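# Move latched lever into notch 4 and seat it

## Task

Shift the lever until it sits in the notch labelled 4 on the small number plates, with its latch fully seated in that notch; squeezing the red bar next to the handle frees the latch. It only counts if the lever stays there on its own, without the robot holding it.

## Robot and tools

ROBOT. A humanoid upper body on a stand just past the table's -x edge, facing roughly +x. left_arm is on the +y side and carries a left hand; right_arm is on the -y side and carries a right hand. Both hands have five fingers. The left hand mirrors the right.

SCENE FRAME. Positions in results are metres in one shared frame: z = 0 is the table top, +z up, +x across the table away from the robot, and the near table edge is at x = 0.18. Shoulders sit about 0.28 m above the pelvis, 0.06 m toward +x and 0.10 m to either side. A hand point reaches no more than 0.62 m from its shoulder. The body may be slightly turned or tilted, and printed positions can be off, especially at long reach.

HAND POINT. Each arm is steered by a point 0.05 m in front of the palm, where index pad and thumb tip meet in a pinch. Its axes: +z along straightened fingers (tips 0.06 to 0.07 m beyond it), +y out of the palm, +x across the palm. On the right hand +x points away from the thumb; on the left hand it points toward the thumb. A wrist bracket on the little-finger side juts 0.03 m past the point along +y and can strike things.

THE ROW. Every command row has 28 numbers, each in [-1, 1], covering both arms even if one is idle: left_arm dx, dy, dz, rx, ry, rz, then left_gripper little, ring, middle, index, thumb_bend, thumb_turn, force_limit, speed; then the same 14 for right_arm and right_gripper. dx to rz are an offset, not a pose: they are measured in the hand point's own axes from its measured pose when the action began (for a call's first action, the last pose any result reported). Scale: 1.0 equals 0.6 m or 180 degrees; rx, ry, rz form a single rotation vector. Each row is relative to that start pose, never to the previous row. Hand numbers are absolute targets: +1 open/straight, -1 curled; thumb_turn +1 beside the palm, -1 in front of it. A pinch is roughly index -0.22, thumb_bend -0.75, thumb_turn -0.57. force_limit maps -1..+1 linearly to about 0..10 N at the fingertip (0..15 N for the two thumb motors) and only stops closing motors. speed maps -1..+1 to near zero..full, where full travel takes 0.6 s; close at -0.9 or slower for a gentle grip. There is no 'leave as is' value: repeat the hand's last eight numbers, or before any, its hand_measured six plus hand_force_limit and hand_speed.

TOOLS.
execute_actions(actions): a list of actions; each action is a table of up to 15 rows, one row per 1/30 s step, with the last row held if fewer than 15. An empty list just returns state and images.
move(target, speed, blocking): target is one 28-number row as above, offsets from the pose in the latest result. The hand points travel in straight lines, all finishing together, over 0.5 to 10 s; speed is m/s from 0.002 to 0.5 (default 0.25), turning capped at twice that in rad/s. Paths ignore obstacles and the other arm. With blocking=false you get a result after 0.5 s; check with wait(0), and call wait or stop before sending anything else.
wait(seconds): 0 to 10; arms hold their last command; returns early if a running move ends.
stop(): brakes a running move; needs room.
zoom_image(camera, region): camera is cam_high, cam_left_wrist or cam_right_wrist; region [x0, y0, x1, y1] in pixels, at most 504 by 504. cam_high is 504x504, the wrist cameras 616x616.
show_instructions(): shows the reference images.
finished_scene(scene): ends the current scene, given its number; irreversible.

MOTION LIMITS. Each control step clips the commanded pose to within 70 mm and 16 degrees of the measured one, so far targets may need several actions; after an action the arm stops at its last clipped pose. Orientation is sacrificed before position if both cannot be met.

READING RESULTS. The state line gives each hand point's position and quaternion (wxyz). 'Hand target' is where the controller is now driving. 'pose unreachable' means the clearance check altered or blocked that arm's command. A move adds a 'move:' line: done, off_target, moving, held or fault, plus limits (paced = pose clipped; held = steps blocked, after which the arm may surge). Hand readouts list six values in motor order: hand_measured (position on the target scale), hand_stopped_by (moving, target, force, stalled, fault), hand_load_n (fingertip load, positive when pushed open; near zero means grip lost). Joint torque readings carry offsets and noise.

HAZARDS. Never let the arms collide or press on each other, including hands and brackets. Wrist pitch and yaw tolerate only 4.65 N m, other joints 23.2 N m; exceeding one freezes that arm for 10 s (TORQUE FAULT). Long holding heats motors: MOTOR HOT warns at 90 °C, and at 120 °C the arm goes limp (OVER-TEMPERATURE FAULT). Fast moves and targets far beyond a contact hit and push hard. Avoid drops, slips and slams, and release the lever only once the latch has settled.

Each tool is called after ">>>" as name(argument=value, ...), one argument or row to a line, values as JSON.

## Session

>>> execute_actions(
  actions=[],
)

>>> zoom_image(
  camera="cam_high",
  region=[150,150,350,350],
)

Scene clock: 0.00 s.
left_arm: end_effector_position=(+0.1358, +0.0827, +0.5313) hand_measured=(+1.000, +1.000, +1.000, +1.000, +1.000, +1.000) hand_load_n=(+0.0, +0.0, +0.0, +0.0, +0.0, +0.0) hand_stopped_by=(target, target, target, target, target, target) hand_force_limit=0.00 hand_speed=-0.80 end_effector_quat_wxyz=(+0.155, -0.032, -0.192, +0.968) | right_arm: end_effector_position=(+0.1368, -0.1654, +0.5277) hand_measured=(+1.000, +1.000, +1.000, +1.000, +1.000, +1.000) hand_load_n=(+0.0, +0.0, +0.0, +0.0, +0.0, +0.0) hand_stopped_by=(target, target, target, target, target, target) hand_force_limit=0.00 hand_speed=-0.80 end_effector_quat_wxyz=(+0.989, -0.089, +0.102, +0.055)
Joint positions: left_arm=[-0.187  0.514  0.202 -0.575 -0.611 -1.048 -0.389] | right_arm=[-0.013 -0.541 -0.166 -0.552  0.696 -1.031  0.284]
Joint velocities: left_arm=[ 0.002  0.    -0.002 -0.012 -0.003  0.     0.   ] | right_arm=[ 0.011 -0.008 -0.009 -0.002 -0.002  0.     0.   ]
Joint torques (N m, as the arm reports them, + toward a larger angle): no reading
Hand target (left_arm): +0.136, +0.083, +0.531; +0.155, -0.032, -0.192, +0.968
Hand target (right_arm): +0.137, -0.165, +0.528; +0.989, -0.089, +0.102, +0.055

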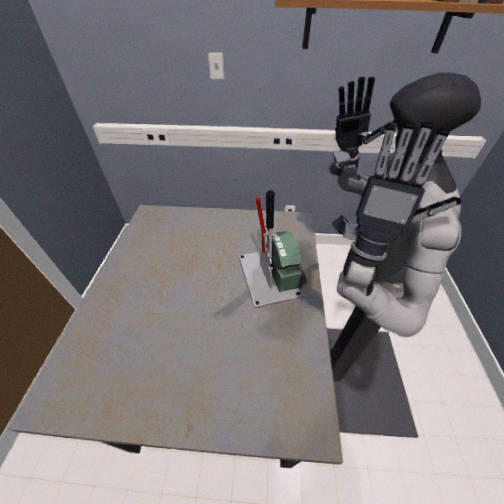

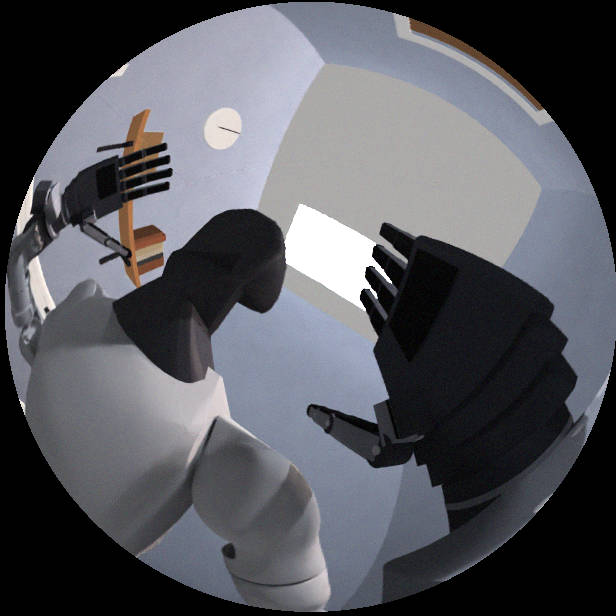

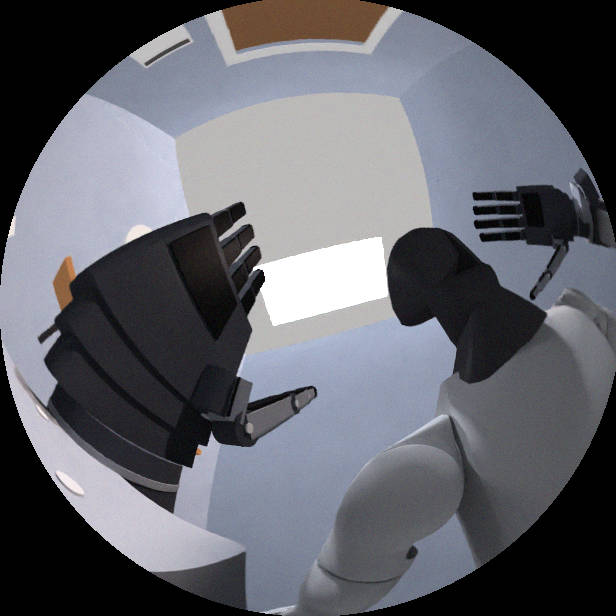

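Region (150, 150, 350, 350) of cam_high's 504x504 image, scaled by 2.520, with more detail than that image has.

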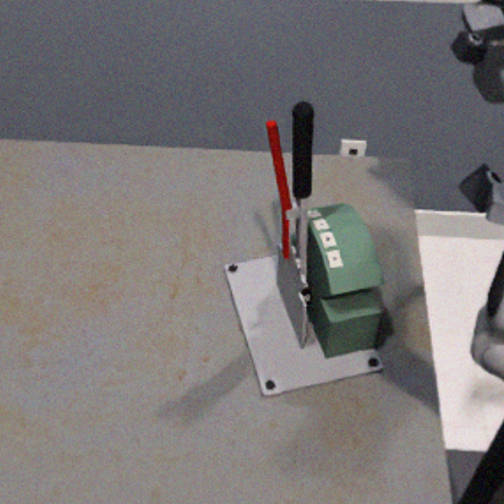

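>>> move(
  target=[0,0,0,0,0,0,1,1,1,1,1,1,0,-0.8,0.48,-0.09,-0.31,0.067,0.425,0.158,1,1,1,1,1,-1,0,0],
  speed=0.2,
)

>>> zoom_image(
  camera="cam_high",
  region=[200,150,350,300],
)

Scene clock: 9.13 s.
left_arm: end_effector_position=(+0.1358, +0.0827, +0.5313) hand_measured=(+1.000, +1.000, +1.000, +1.000, +1.000, +1.000) hand_load_n=(+0.0, +0.0, +0.0, +0.0, +0.0, +0.0) hand_stopped_by=(target, target, target, target, target, target) hand_force_limit=0.00 hand_speed=-0.80 end_effector_quat_wxyz=(+0.155, -0.032, -0.192, +0.968) | right_arm: end_effector_position=(+0.3863, -0.2171, +0.2935) hand_measured=(+1.000, +1.000, +1.000, +1.000, +1.000, -1.000) hand_load_n=(+0.0, +0.0, +0.0, +0.0, +0.0, +0.0) hand_stopped_by=(target, target, target, target, target, target) hand_force_limit=0.00 hand_speed=0.00 end_effector_quat_wxyz=(+0.672, +0.012, +0.707, +0.222)
Joint positions: left_arm=[-0.187  0.514  0.202 -0.575 -0.611 -1.048 -0.389] | right_arm=[-0.277 -0.846  0.199  0.238  1.165 -0.141  0.461]
Joint velocities: left_arm=[ 0.009  0.011 -0.005  0.     0.011  0.     0.   ] | right_arm=[ 0.005 -0.012 -0.003  0.     0.011  0.005  0.003]
Joint torques (N m, as the arm reports them, + toward a larger angle): left_arm=[-2.31  0.98  1.37 -0.64 -1.06  0.06  0.16] | right_arm=[-3.09 -4.86 -2.95 -2.24 -0.29 -0.47  0.28]
Hand target (left_arm): +0.136, +0.083, +0.531; +0.155, -0.032, -0.192, +0.968
Hand target (right_arm): +0.386, -0.217, +0.293; +0.671, +0.013, +0.707, +0.223
Off the commanded pose (left_arm): 0.000 m, 0 deg.
Off the commanded pose (right_arm): 0.011 m, 2 deg.
move: off_target (right_arm)

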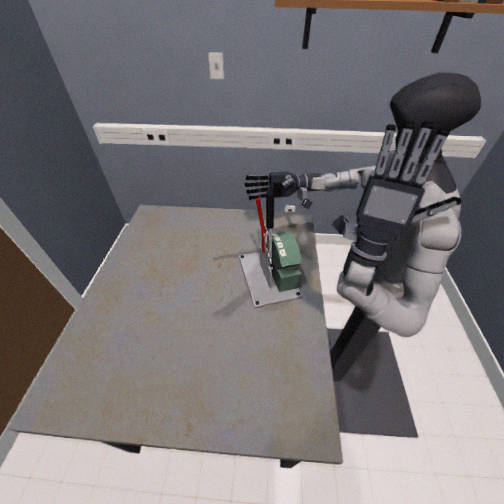

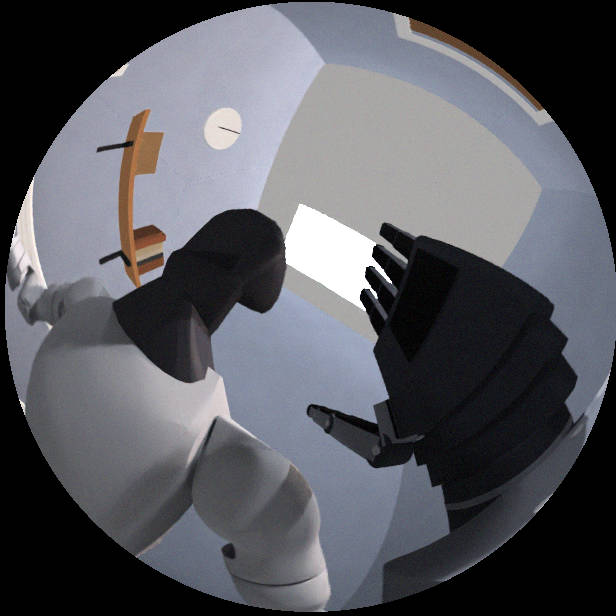

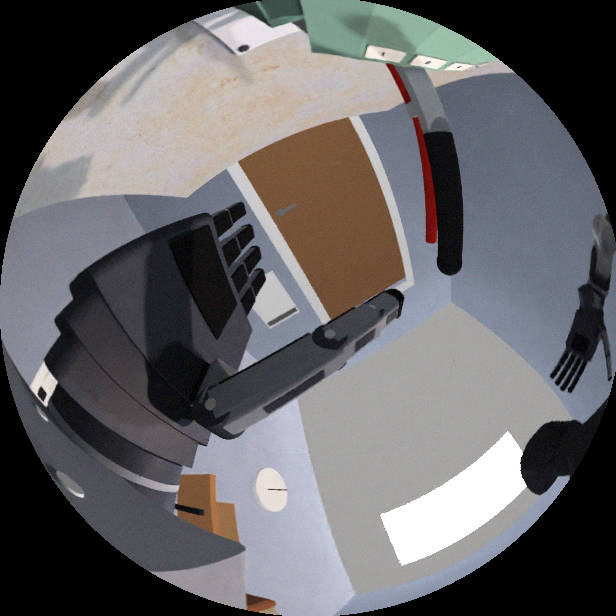

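Region (200, 150, 350, 300) of cam_high's 504x504 image, scaled by 3.360, with more detail than that image has.

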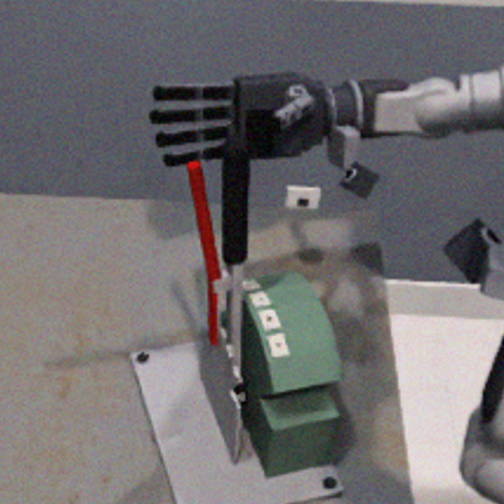

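Probably five notches, lever at the second.

>>> move(
  target=[0,0,0,0,0,0,1,1,1,1,1,1,0,-0.8,0.045,0.15,0,0,0,-0.04,1,1,1,1,1,-1,0,0],
  speed=0.08,
)

>>> zoom_image(
  camera="cam_high",
  region=[200,150,350,300],
)

>>> zoom_image(
  camera="cam_right_wrist",
  region=[150,0,450,200],
)

Scene clock: 13.53 s.
left_arm: end_effector_position=(+0.1358, +0.0827, +0.5313) hand_measured=(+1.000, +1.000, +1.000, +1.000, +1.000, +1.000) hand_load_n=(+0.0, +0.0, +0.0, +0.0, +0.0, +0.0) hand_stopped_by=(target, target, target, target, target, target) hand_force_limit=0.00 hand_speed=-0.80 end_effector_quat_wxyz=(+0.155, -0.032, -0.192, +0.968) | right_arm: end_effector_position=(+0.3615, -0.1296, +0.3035) hand_measured=(+1.000, +1.000, +1.000, +1.000, +1.000, -1.000) hand_load_n=(+0.0, +0.0, +0.0, +0.0, +0.0, +0.0) hand_stopped_by=(target, target, target, target, target, target) hand_force_limit=0.00 hand_speed=0.00 end_effector_quat_wxyz=(+0.691, -0.029, +0.701, +0.176)
Joint positions: left_arm=[-0.187  0.514  0.202 -0.575 -0.611 -1.048 -0.389] | right_arm=[-0.143 -0.803  0.342 -0.228  0.895 -0.185  0.005]
Joint velocities: left_arm=[ 0.005  0.     0.003  0.    -0.014  0.     0.   ] | right_arm=[ 0.003  0.012  0.012 -0.002 -0.002  0.    -0.004]
Joint torques (N m, as the arm reports them, + toward a larger angle): left_arm=[-2.27  0.93  1.12 -0.65 -1.15  0.07  0.17] | right_arm=[-2.34 -3.14 -1.9  -2.93 -0.93 -0.57  0.  ]
Hand target (left_arm): +0.136, +0.083, +0.531; +0.155, -0.032, -0.192, +0.968
Hand target (right_arm): +0.361, -0.129, +0.302; +0.690, -0.031, +0.702, +0.175
Off the commanded pose (left_arm): 0.000 m, 0 deg.
Off the commanded pose (right_arm): 0.007 m, 1 deg.
move: off_target (right_arm)

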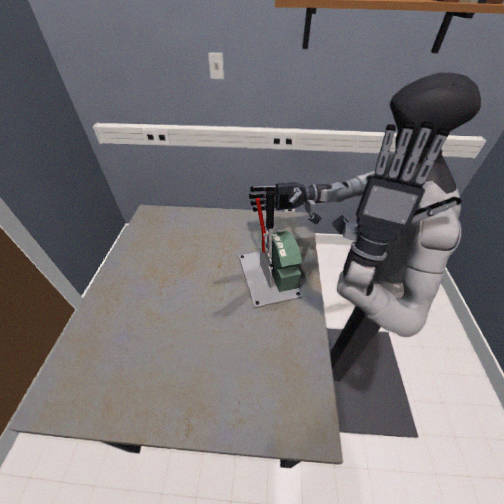

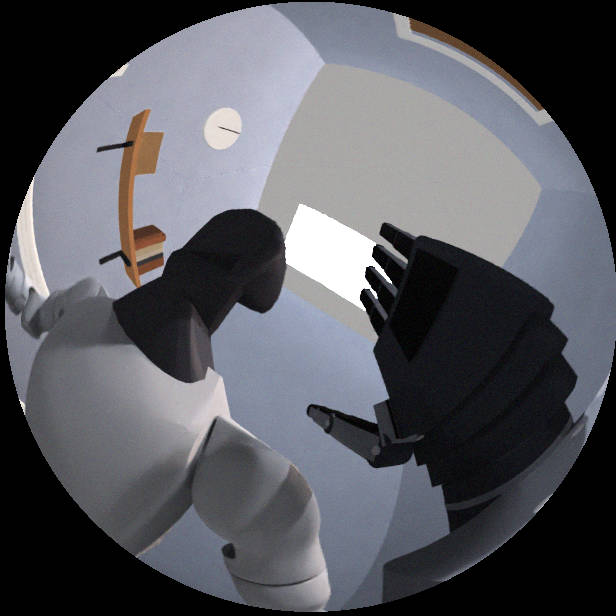

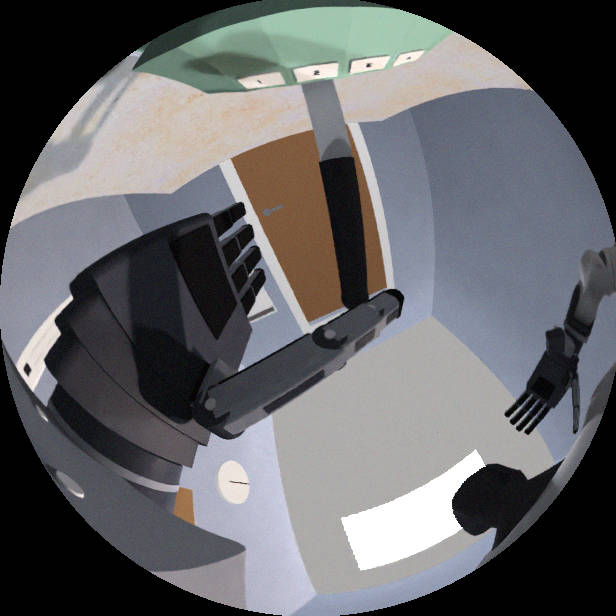

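Region (200, 150, 350, 300) of cam_high's 504x504 image, scaled by 3.360, with more detail than that image has.

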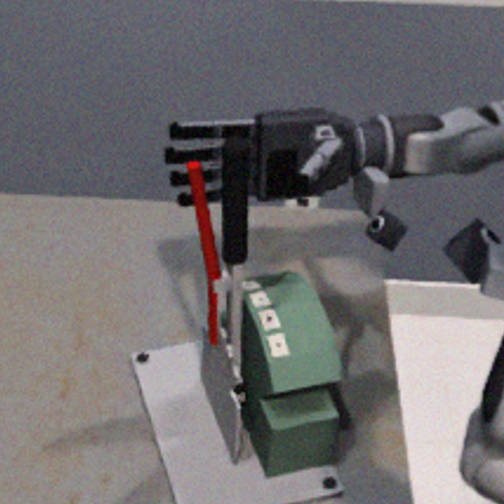

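Region (150, 0, 450, 200) of cam_right_wrist's 616x616 image, scaled by 1.680, with more detail than that image has.

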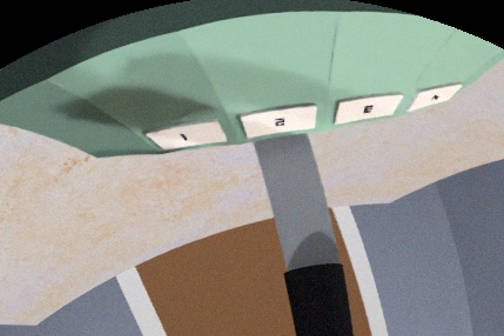

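>>> move(
  target=[0,0,0,0,0,0,1,1,1,1,1,1,0,-0.8,0.03,0.075,0.095,0,0,-0.025,1,1,1,1,1,-1,0,0],
  speed=0.06,
)

>>> move(
  target=[0,0,0,0,0,0,1,1,1,1,1,1,0,-0.8,0,0,0,0,0,0,-0.6,-0.6,-0.6,-0.6,0.2,-1,1,-0.5],
)

>>> zoom_image(
  camera="cam_high",
  region=[200,150,350,300],
)

Scene clock: 18.60 s.
left_arm: end_effector_position=(+0.1358, +0.0827, +0.5313) hand_measured=(+1.000, +1.000, +1.000, +1.000, +1.000, +1.000) hand_load_n=(+0.0, +0.0, +0.0, +0.0, +0.0, +0.0) hand_stopped_by=(target, target, target, target, target, target) hand_force_limit=0.00 hand_speed=-0.80 end_effector_quat_wxyz=(+0.155, -0.032, -0.192, +0.968) | right_arm: end_effector_position=(+0.4042, -0.0704, +0.2993) hand_measured=(+1.000, +1.000, +1.000, +1.000, +1.000, -1.000) hand_load_n=(+0.0, +0.0, +0.0, +0.0, +0.0, +0.0) hand_stopped_by=(target, target, target, target, target, target) hand_force_limit=0.00 hand_speed=0.00 end_effector_quat_wxyz=(+0.700, -0.055, +0.697, +0.148)
Joint positions: left_arm=[-0.187  0.514  0.202 -0.575 -0.611 -1.048 -0.389] | right_arm=[-0.418 -0.598  0.509 -0.101  0.706 -0.084 -0.169]
Joint velocities: left_arm=[-0.002 -0.008  0.012 -0.011 -0.005  0.     0.   ] | right_arm=[-0.009  0.006  0.008  0.005  0.     0.    -0.001]
Joint torques (N m, as the arm reports them, + toward a larger angle): left_arm=[-2.34  0.92  1.3  -0.56 -1.08  0.07  0.16] | right_arm=[-3.49 -1.3  -1.71 -2.73 -1.02 -0.61 -0.06]
Hand target (left_arm): +0.136, +0.083, +0.531; +0.155, -0.032, -0.192, +0.968
Hand target (right_arm): +0.404, -0.070, +0.298; +0.699, -0.057, +0.697, +0.146
Off the commanded pose (left_arm): 0.000 m, 0 deg.
Off the commanded pose (right_arm): 0.005 m, 0 deg.
move: off_target (right_arm)

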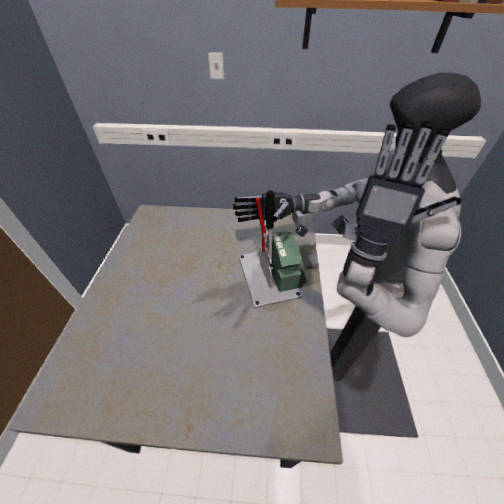

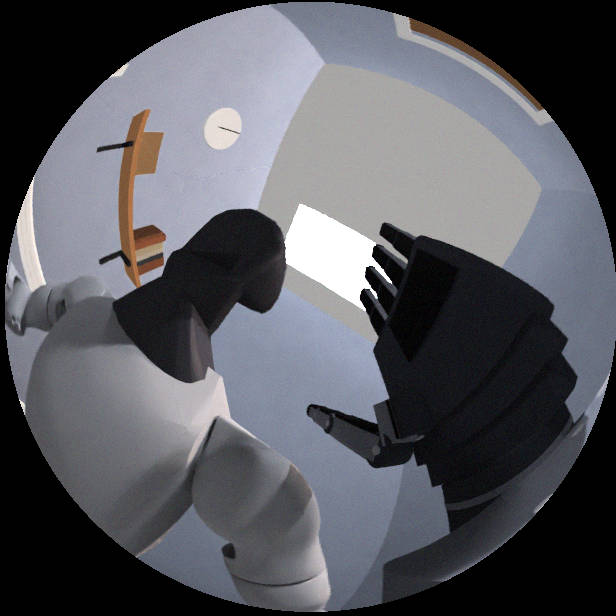

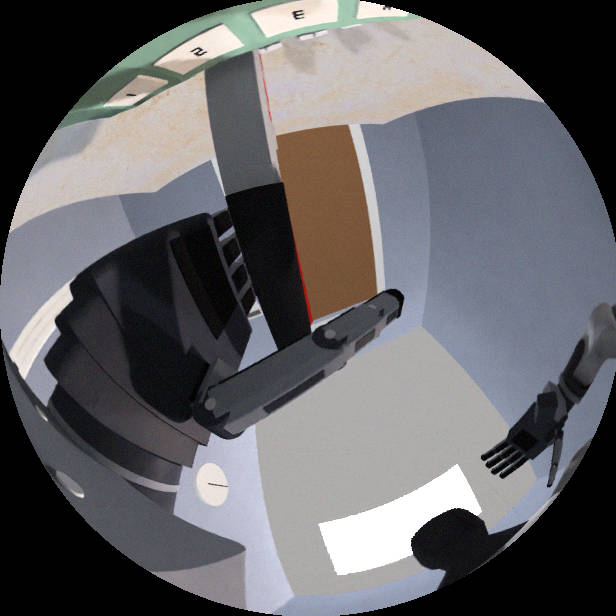

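Scene clock: 20.80 s.
left_arm: end_effector_position=(+0.1358, +0.0827, +0.5313) hand_measured=(+1.000, +1.000, +1.000, +1.000, +1.000, +1.000) hand_load_n=(+0.0, +0.0, +0.0, +0.0, +0.0, +0.0) hand_stopped_by=(target, target, target, target, target, target) hand_force_limit=0.00 hand_speed=-0.80 end_effector_quat_wxyz=(+0.155, -0.032, -0.192, +0.968) | right_arm: end_effector_position=(+0.4086, -0.0646, +0.3042) hand_measured=(-0.600, -0.578, -0.510, -0.438, +0.200, -1.000) hand_load_n=(+0.0, +4.0, +3.0, +2.0, +0.0, +0.0) hand_stopped_by=(target, force, force, force, target, target) hand_force_limit=1.00 hand_speed=-0.50 end_effector_quat_wxyz=(+0.702, -0.056, +0.694, +0.152)
Joint positions: left_arm=[-0.187  0.514  0.202 -0.575 -0.611 -1.048 -0.389] | right_arm=[-0.449 -0.58   0.514 -0.092  0.706 -0.068 -0.175]
Joint velocities: left_arm=[ 0.    -0.002 -0.012 -0.003  0.     0.     0.   ] | right_arm=[ 0.008 -0.002  0.003  0.     0.003  0.     0.   ]
Joint torques (N m, as the arm reports them, + toward a larger angle): left_arm=[-2.22  0.82  1.26 -0.55 -1.09  0.06  0.16] | right_arm=[-1.54 -3.55 -2.82 -3.73 -0.83 -1.13  0.47]
Hand target (left_arm): +0.136, +0.083, +0.531; +0.155, -0.032, -0.192, +0.968
Hand target (right_arm): +0.404, -0.070, +0.299; +0.700, -0.055, +0.697, +0.148
Off the commanded pose (left_arm): 0.000 m, 0 deg.
Off the commanded pose (right_arm): 0.009 m, 1 deg.
move: off_target (right_arm)

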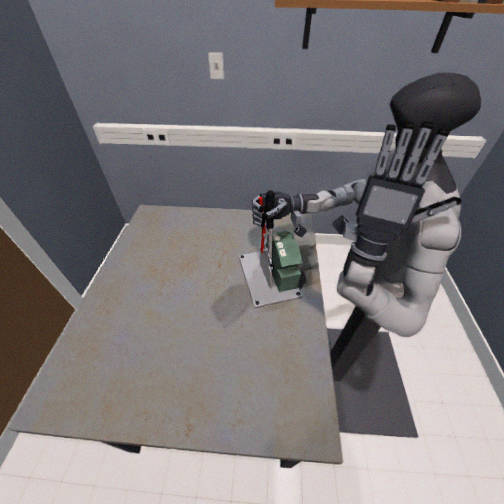

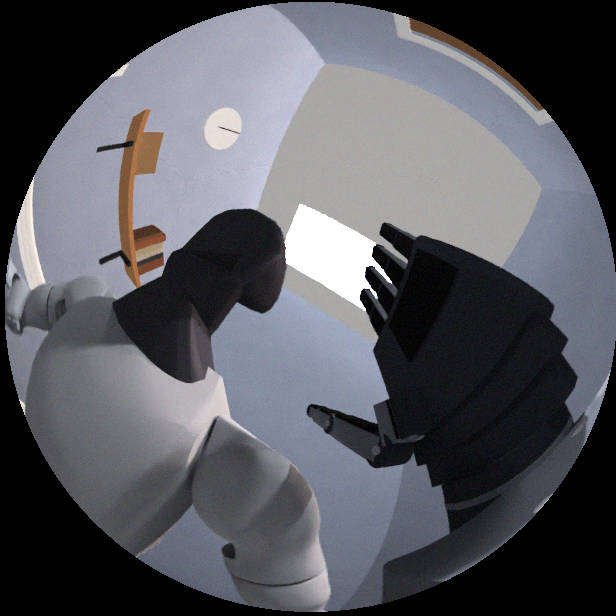

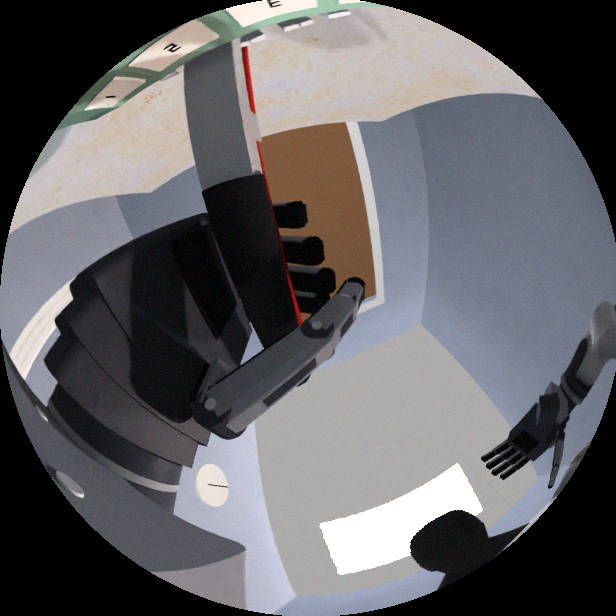

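Region (200, 150, 350, 300) of cam_high's 504x504 image, scaled by 3.360, with more detail than that image has.

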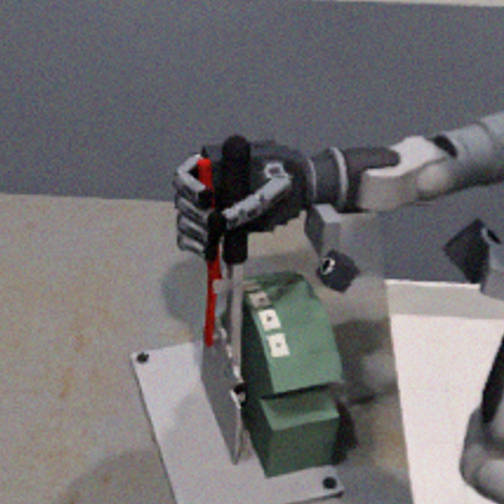

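>>> move(
  target=[0,0,0,0,0,0,1,1,1,1,1,1,0,-0.8,0.01,0.005,-0.04,0,0,0,-0.65,-0.65,-0.65,-0.65,0.2,-1,1,-0.7],
  speed=0.03,
)

>>> move(
  target=[0,0,0,0,0,0,1,1,1,1,1,1,0,-0.8,0.02,0.07,-0.022,0,0,-0.055,-0.65,-0.65,-0.65,-0.65,0.2,-1,1,-0.7],
  speed=0.05,
)

>>> zoom_image(
  camera="cam_high",
  region=[200,150,350,300],
)

Scene clock: 26.43 s.
left_arm: end_effector_position=(+0.1358, +0.0827, +0.5313) hand_measured=(+1.000, +1.000, +1.000, +1.000, +1.000, +1.000) hand_load_n=(+0.0, +0.0, +0.0, +0.0, +0.0, +0.0) hand_stopped_by=(target, target, target, target, target, target) hand_force_limit=0.00 hand_speed=-0.80 end_effector_quat_wxyz=(+0.155, -0.032, -0.192, +0.968) | right_arm: end_effector_position=(+0.3956, -0.0570, +0.3080) hand_measured=(-0.650, -0.650, -0.650, -0.648, +0.200, -1.000) hand_load_n=(+0.0, +0.0, +0.5, +11.5, +0.0, +0.0) hand_stopped_by=(target, target, target, force, target, target) hand_force_limit=1.00 hand_speed=-0.70 end_effector_quat_wxyz=(+0.704, -0.060, +0.690, +0.159)
Joint positions: left_arm=[-0.187  0.514  0.202 -0.575 -0.611 -1.048 -0.389] | right_arm=[-0.404 -0.58   0.518 -0.167  0.683 -0.058 -0.193]
Joint velocities: left_arm=[-0.006  0.     0.003  0.003 -0.005  0.     0.   ] | right_arm=[ 0.003 -0.02  -0.002 -0.006 -0.002  0.008  0.   ]
Joint torques (N m, as the arm reports them, + toward a larger angle): left_arm=[-2.23  0.93  1.17 -0.7  -1.08  0.06  0.15] | right_arm=[ 0.64 -4.45 -3.16 -5.15 -0.69 -2.06  0.36]
Hand target (left_arm): +0.136, +0.083, +0.531; +0.155, -0.032, -0.192, +0.968
Hand target (right_arm): +0.386, -0.066, +0.299; +0.702, -0.055, +0.694, +0.152
Off the commanded pose (left_arm): 0.000 m, 0 deg.
Off the commanded pose (right_arm): 0.018 m, 1 deg.
move: off_target (right_arm)

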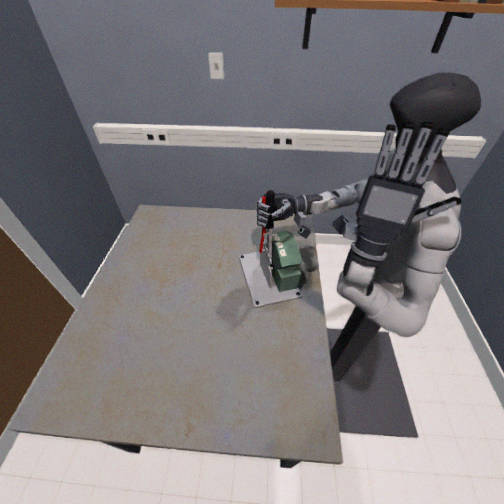

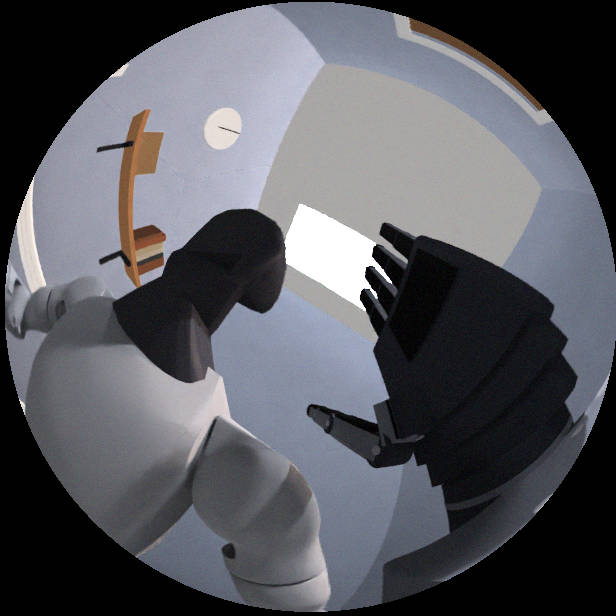

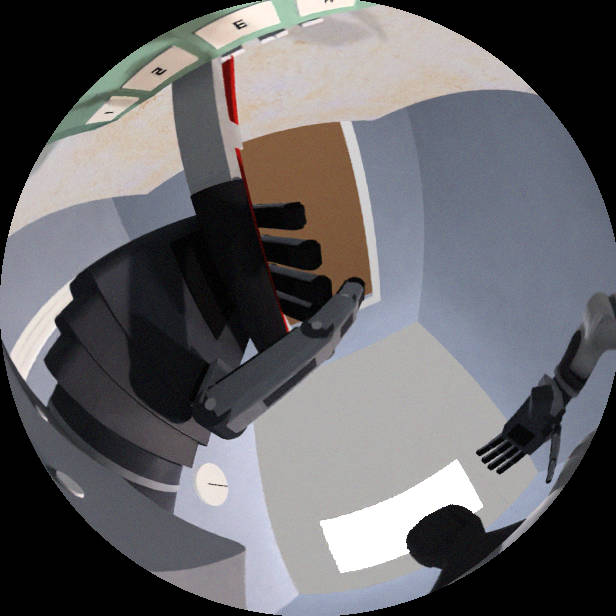

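Scene clock: 28.43 s.
left_arm: end_effector_position=(+0.1358, +0.0827, +0.5313) hand_measured=(+1.000, +1.000, +1.000, +1.000, +1.000, +1.000) hand_load_n=(+0.0, +0.0, +0.0, +0.0, +0.0, +0.0) hand_stopped_by=(target, target, target, target, target, target) hand_force_limit=0.00 hand_speed=-0.80 end_effector_quat_wxyz=(+0.155, -0.032, -0.192, +0.968) | right_arm: end_effector_position=(+0.3909, -0.0354, +0.3060) hand_measured=(-0.650, -0.650, -0.650, -0.648, +0.200, -1.000) hand_load_n=(+1.5, +4.0, +2.0, +4.0, +0.0, +0.0) hand_stopped_by=(target, target, target, force, target, target) hand_force_limit=1.00 hand_speed=-0.70 end_effector_quat_wxyz=(+0.718, -0.095, +0.686, +0.073)
Joint positions: left_arm=[-0.187  0.514  0.202 -0.575 -0.611 -1.048 -0.389] | right_arm=[-0.437 -0.582  0.634 -0.283  0.508  0.05  -0.433]
Joint velocities: left_arm=[-0.005  0.002  0.014  0.005  0.     0.     0.   ] | right_arm=[-0.015  0.002  0.012 -0.006  0.005  0.    -0.017]
Joint torques (N m, as the arm reports them, + toward a larger angle): left_arm=[-2.32  0.86  1.22 -0.69 -0.97  0.09  0.16] | right_arm=[-1.05 -2.17  1.43 -7.13 -1.73 -1.42  1.21]
Hand target (left_arm): +0.136, +0.083, +0.531; +0.155, -0.032, -0.192, +0.968
Hand target (right_arm): +0.372, -0.021, +0.304; +0.716, -0.115, +0.681, +0.098
Off the commanded pose (left_arm): 0.000 m, 0 deg.
Off the commanded pose (right_arm): 0.026 m, 4 deg.
move: off_target (right_arm)

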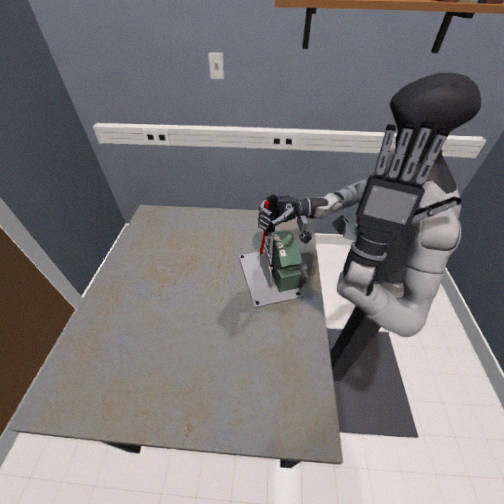

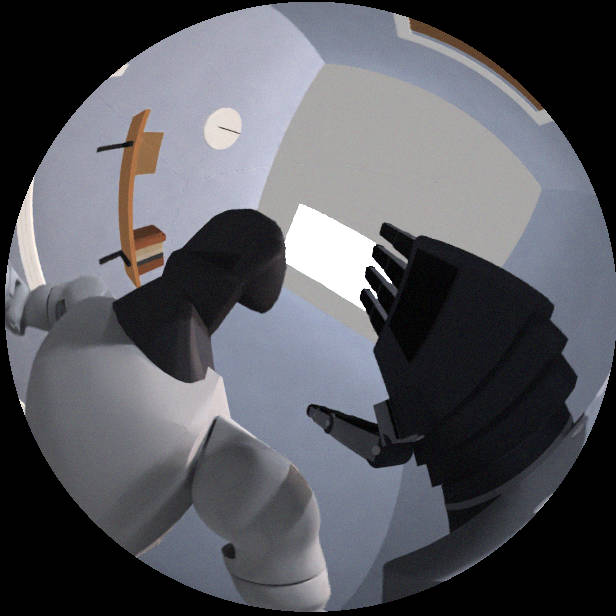

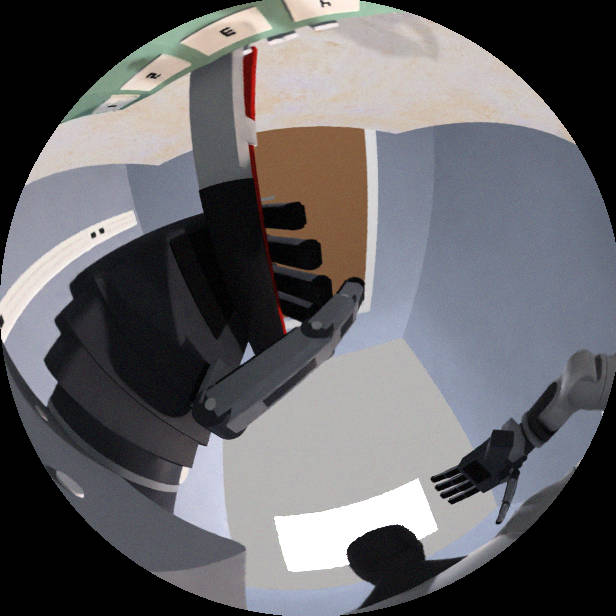

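Region (200, 150, 350, 300) of cam_high's 504x504 image, scaled by 3.360, with more detail than that image has.

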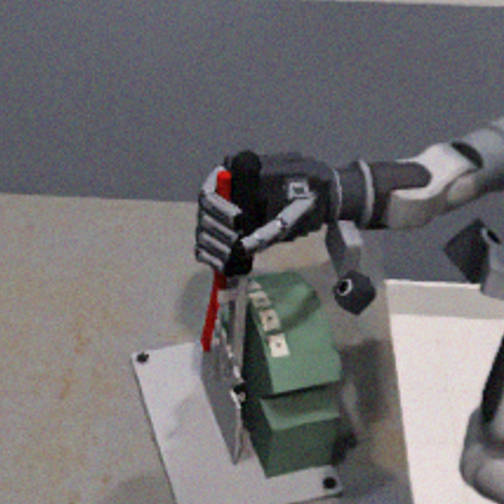

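>>> move(
  target=[0,0,0,0,0,0,1,1,1,1,1,1,0,-0.8,0.04,0.15,-0.03,-0.03,0,-0.07,-0.65,-0.65,-0.65,-0.65,0.2,-1,1,-0.7],
  speed=0.045,
)

>>> zoom_image(
  camera="cam_high",
  region=[200,150,350,300],
)

Scene clock: 34.07 s.
left_arm: end_effector_position=(+0.1358, +0.0827, +0.5313) hand_measured=(+1.000, +1.000, +1.000, +1.000, +1.000, +1.000) hand_load_n=(+0.0, +0.0, +0.0, +0.0, +0.0, +0.0) hand_stopped_by=(target, target, target, target, target, target) hand_force_limit=0.00 hand_speed=-0.80 end_effector_quat_wxyz=(+0.155, -0.032, -0.192, +0.968) | right_arm: end_effector_position=(+0.3842, +0.0049, +0.2973) hand_measured=(-0.650, -0.650, -0.650, -0.648, +0.200, -1.000) hand_load_n=(+0.0, +1.0, +1.0, +2.0, +0.0, +0.0) hand_stopped_by=(target, target, target, force, target, target) hand_force_limit=1.00 hand_speed=-0.70 end_effector_quat_wxyz=(+0.737, -0.156, +0.657, -0.034)
Joint positions: left_arm=[-0.187  0.514  0.202 -0.575 -0.611 -1.048 -0.389] | right_arm=[-0.589 -0.553  0.909 -0.317  0.326  0.205 -0.755]
Joint velocities: left_arm=[-0.008  0.002  0.     0.002  0.     0.     0.   ] | right_arm=[-0.028 -0.04   0.048 -0.006  0.043 -0.014 -0.049]
Joint torques (N m, as the arm reports them, + toward a larger angle): left_arm=[-2.28  0.92  1.18 -0.63 -1.02  0.07  0.18] | right_arm=[-2.14  3.7   7.03 -5.7  -1.53 -0.39  2.64]
Hand target (left_arm): +0.136, +0.083, +0.531; +0.155, -0.032, -0.192, +0.968
Hand target (right_arm): +0.353, +0.044, +0.284; +0.720, -0.199, +0.665, +0.029
Off the commanded pose (left_arm): 0.000 m, 0 deg.
Off the commanded pose (right_arm): 0.056 m, 9 deg.
move: off_target (right_arm)

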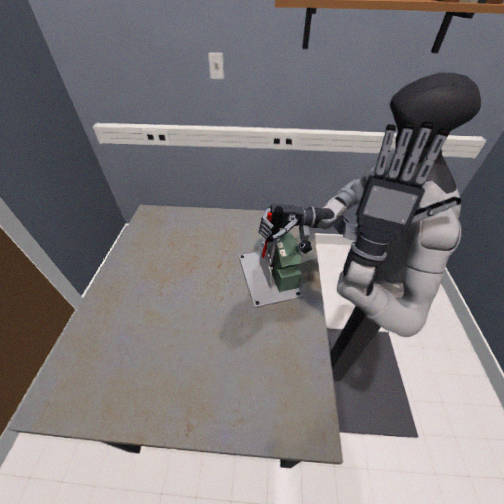

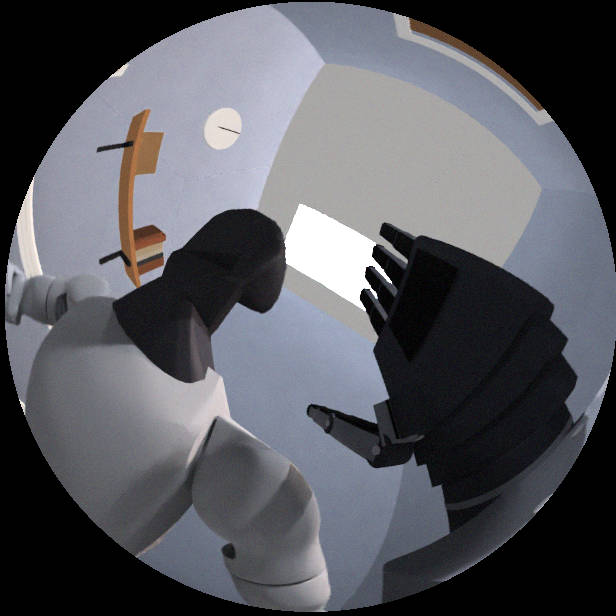

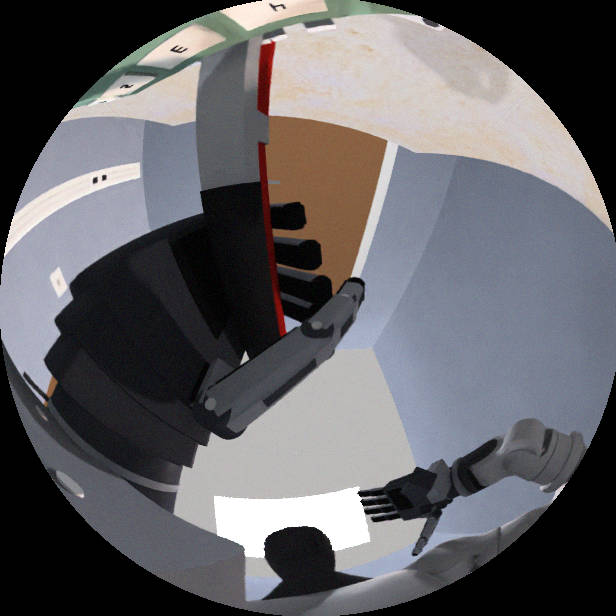

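Region (200, 150, 350, 300) of cam_high's 504x504 image, scaled by 3.360, with more detail than that image has.

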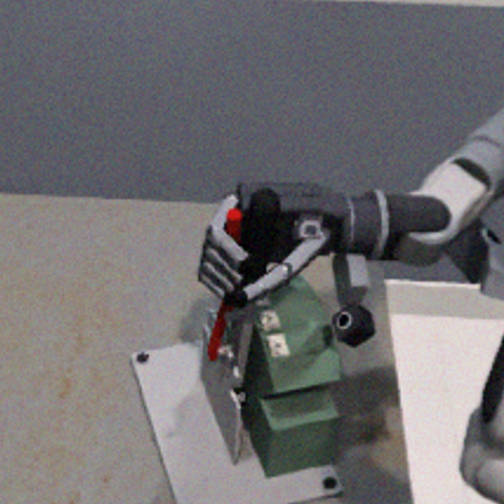

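Caught at 3. Re-pull, then push keeping the pull.

>>> move(
  target=[0,0,0,0,0,0,1,1,1,1,1,1,0,-0.8,0.01,0,-0.045,-0.05,0.03,0.04,-0.75,-0.75,-0.75,-0.75,0.2,-1,1,-0.7],
  speed=0.06,
)

>>> execute_actions(
  actions=[
    [[0,0,0,0,0,0,1,1,1,1,1,1,0,-0.8,0.01,0.02,-0.025,0,0,-0.01,-0.75,-0.75,-0.75,-0.75,0.2,-1,1,-0.7]],
    [[0,0,0,0,0,0,1,1,1,1,1,1,0,-0.8,0.01,0.04,-0.025,-0.01,0,-0.015,-0.75,-0.75,-0.75,-0.75,0.2,-1,1,-0.7]],
    [[0,0,0,0,0,0,1,1,1,1,1,1,0,-0.8,0.01,0.05,-0.025,-0.01,0,-0.015,-0.75,-0.75,-0.75,-0.75,0.2,-1,1,-0.7]],
  ],
)

>>> zoom_image(
  camera="cam_high",
  region=[200,150,350,300],
)

Scene clock: 39.90 s.
left_arm: end_effector_position=(+0.1358, +0.0827, +0.5313) hand_measured=(+1.000, +1.000, +1.000, +1.000, +1.000, +1.000) hand_load_n=(+0.0, +0.0, +0.0, +0.0, +0.0, +0.0) hand_stopped_by=(target, target, target, target, target, target) hand_force_limit=0.00 hand_speed=-0.80 end_effector_quat_wxyz=(+0.155, -0.032, -0.192, +0.968) | right_arm: end_effector_position=(+0.3761, +0.0049, +0.3015) hand_measured=(-0.748, -0.748, -0.750, -0.750, +0.200, -1.000) hand_load_n=(+11.5, +8.0, +1.0, +0.5, +0.0, +0.0) hand_stopped_by=(target, target, target, target, target, target) hand_force_limit=1.00 hand_speed=-0.70 end_effector_quat_wxyz=(+0.704, -0.169, +0.688, +0.051)
Joint positions: left_arm=[-0.187  0.514  0.202 -0.575 -0.611 -1.048 -0.389] | right_arm=[-0.584 -0.646  0.83  -0.39   0.525  0.202 -0.589]
Joint velocities: left_arm=[ 0.002  0.     0.002  0.    -0.008  0.     0.   ] | right_arm=[ 0.005  0.006 -0.008  0.012 -0.002  0.001  0.01 ]
Joint torques (N m, as the arm reports them, + toward a larger angle): left_arm=[-2.26  0.9   1.28 -0.71 -1.06  0.04  0.15] | right_arm=[ 1.18 -6.09 -0.68 -8.23 -0.9  -1.24 -0.4 ]
Hand target (left_arm): +0.136, +0.083, +0.531; +0.155, -0.032, -0.192, +0.968
Hand target (right_arm): +0.359, +0.001, +0.289; +0.691, -0.171, +0.700, +0.059
Off the commanded pose (left_arm): 0.000 m, 0 deg.
Off the commanded pose (right_arm): 0.022 m, 2 deg.
move: off_target (right_arm)

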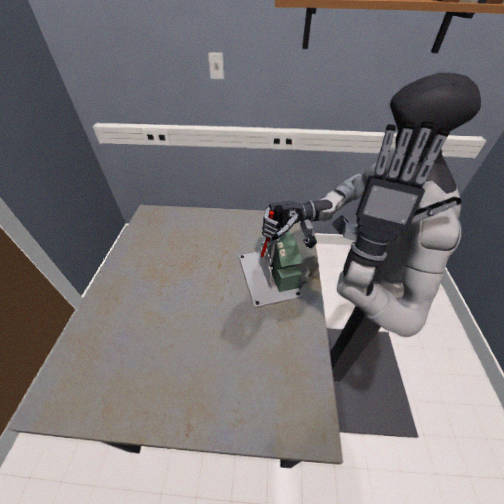

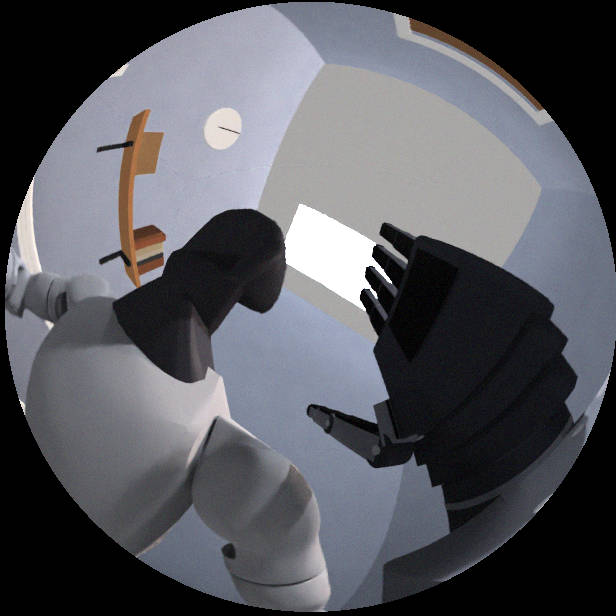

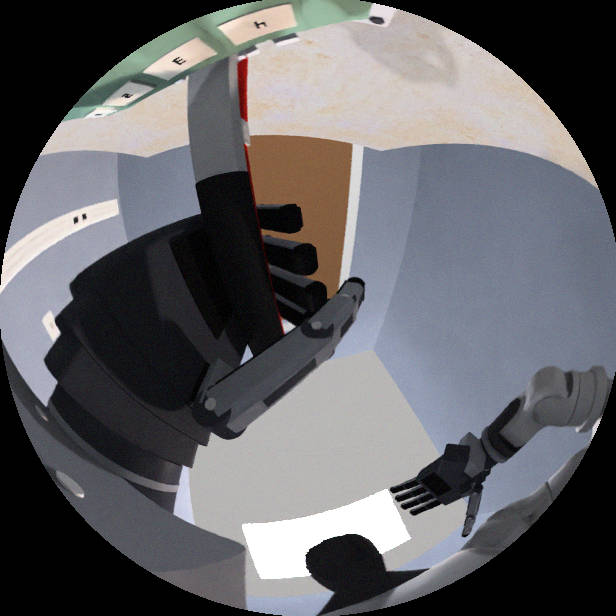

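Scene clock: 41.40 s.
left_arm: end_effector_position=(+0.1358, +0.0827, +0.5313) hand_measured=(+1.000, +1.000, +1.000, +1.000, +1.000, +1.000) hand_load_n=(+0.0, +0.0, +0.0, +0.0, +0.0, +0.0) hand_stopped_by=(target, target, target, target, target, target) hand_force_limit=0.00 hand_speed=-0.80 end_effector_quat_wxyz=(+0.155, -0.032, -0.192, +0.968) | right_arm: end_effector_position=(+0.3710, +0.0271, +0.2956) hand_measured=(-0.748, -0.748, -0.750, -0.750, +0.200, -1.000) hand_load_n=(+4.0, +2.0, +0.5, +2.0, +0.0, +0.0) hand_stopped_by=(target, target, target, target, target, target) hand_force_limit=1.00 hand_speed=-0.70 end_effector_quat_wxyz=(+0.716, -0.181, +0.674, -0.008)
Joint positions: left_arm=[-0.187  0.514  0.202 -0.575 -0.611 -1.048 -0.389] | right_arm=[-0.627 -0.545  0.953 -0.403  0.394  0.322 -0.769]
Joint velocities: left_arm=[-0.003 -0.002 -0.003 -0.003  0.     0.     0.   ] | right_arm=[ 0.002  0.011 -0.005 -0.002 -0.011  0.001 -0.007]
Joint torques (N m, as the arm reports them, + toward a larger angle): left_arm=[-2.45  0.89  1.2  -0.63 -1.1   0.08  0.16] | right_arm=[-1.61 -0.51  1.86 -5.96 -1.78 -0.55  0.  ]
Hand target (left_arm): +0.136, +0.083, +0.531; +0.155, -0.032, -0.192, +0.968
Hand target (right_arm): +0.354, +0.038, +0.289; +0.710, -0.195, +0.677, +0.010
Off the commanded pose (left_arm): 0.000 m, 0 deg.
Off the commanded pose (right_arm): 0.023 m, 3 deg.

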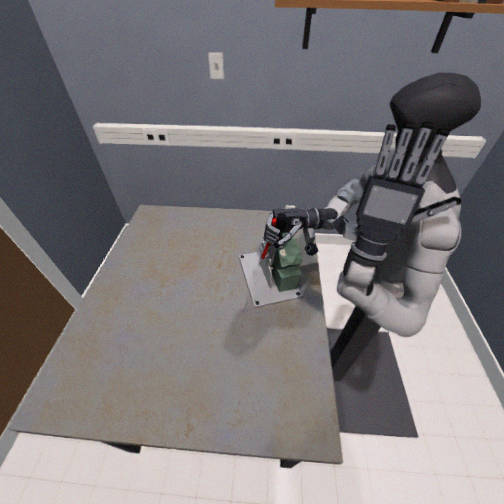

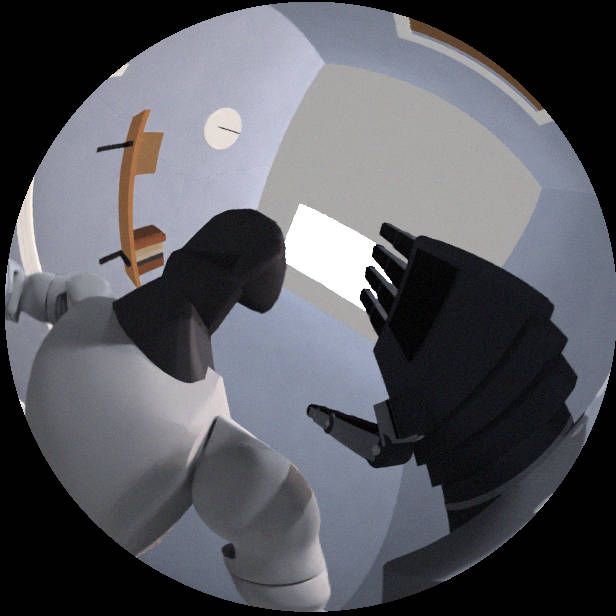

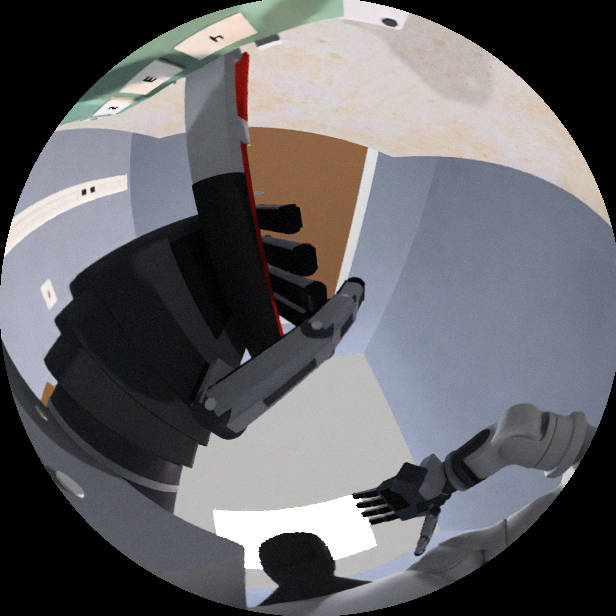

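Region (200, 150, 350, 300) of cam_high's 504x504 image, scaled by 3.360, with more detail than that image has.

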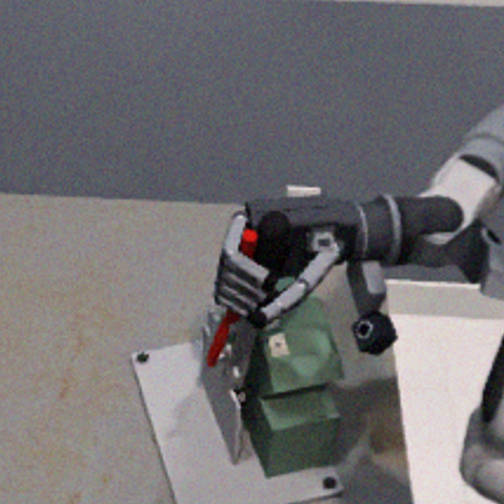

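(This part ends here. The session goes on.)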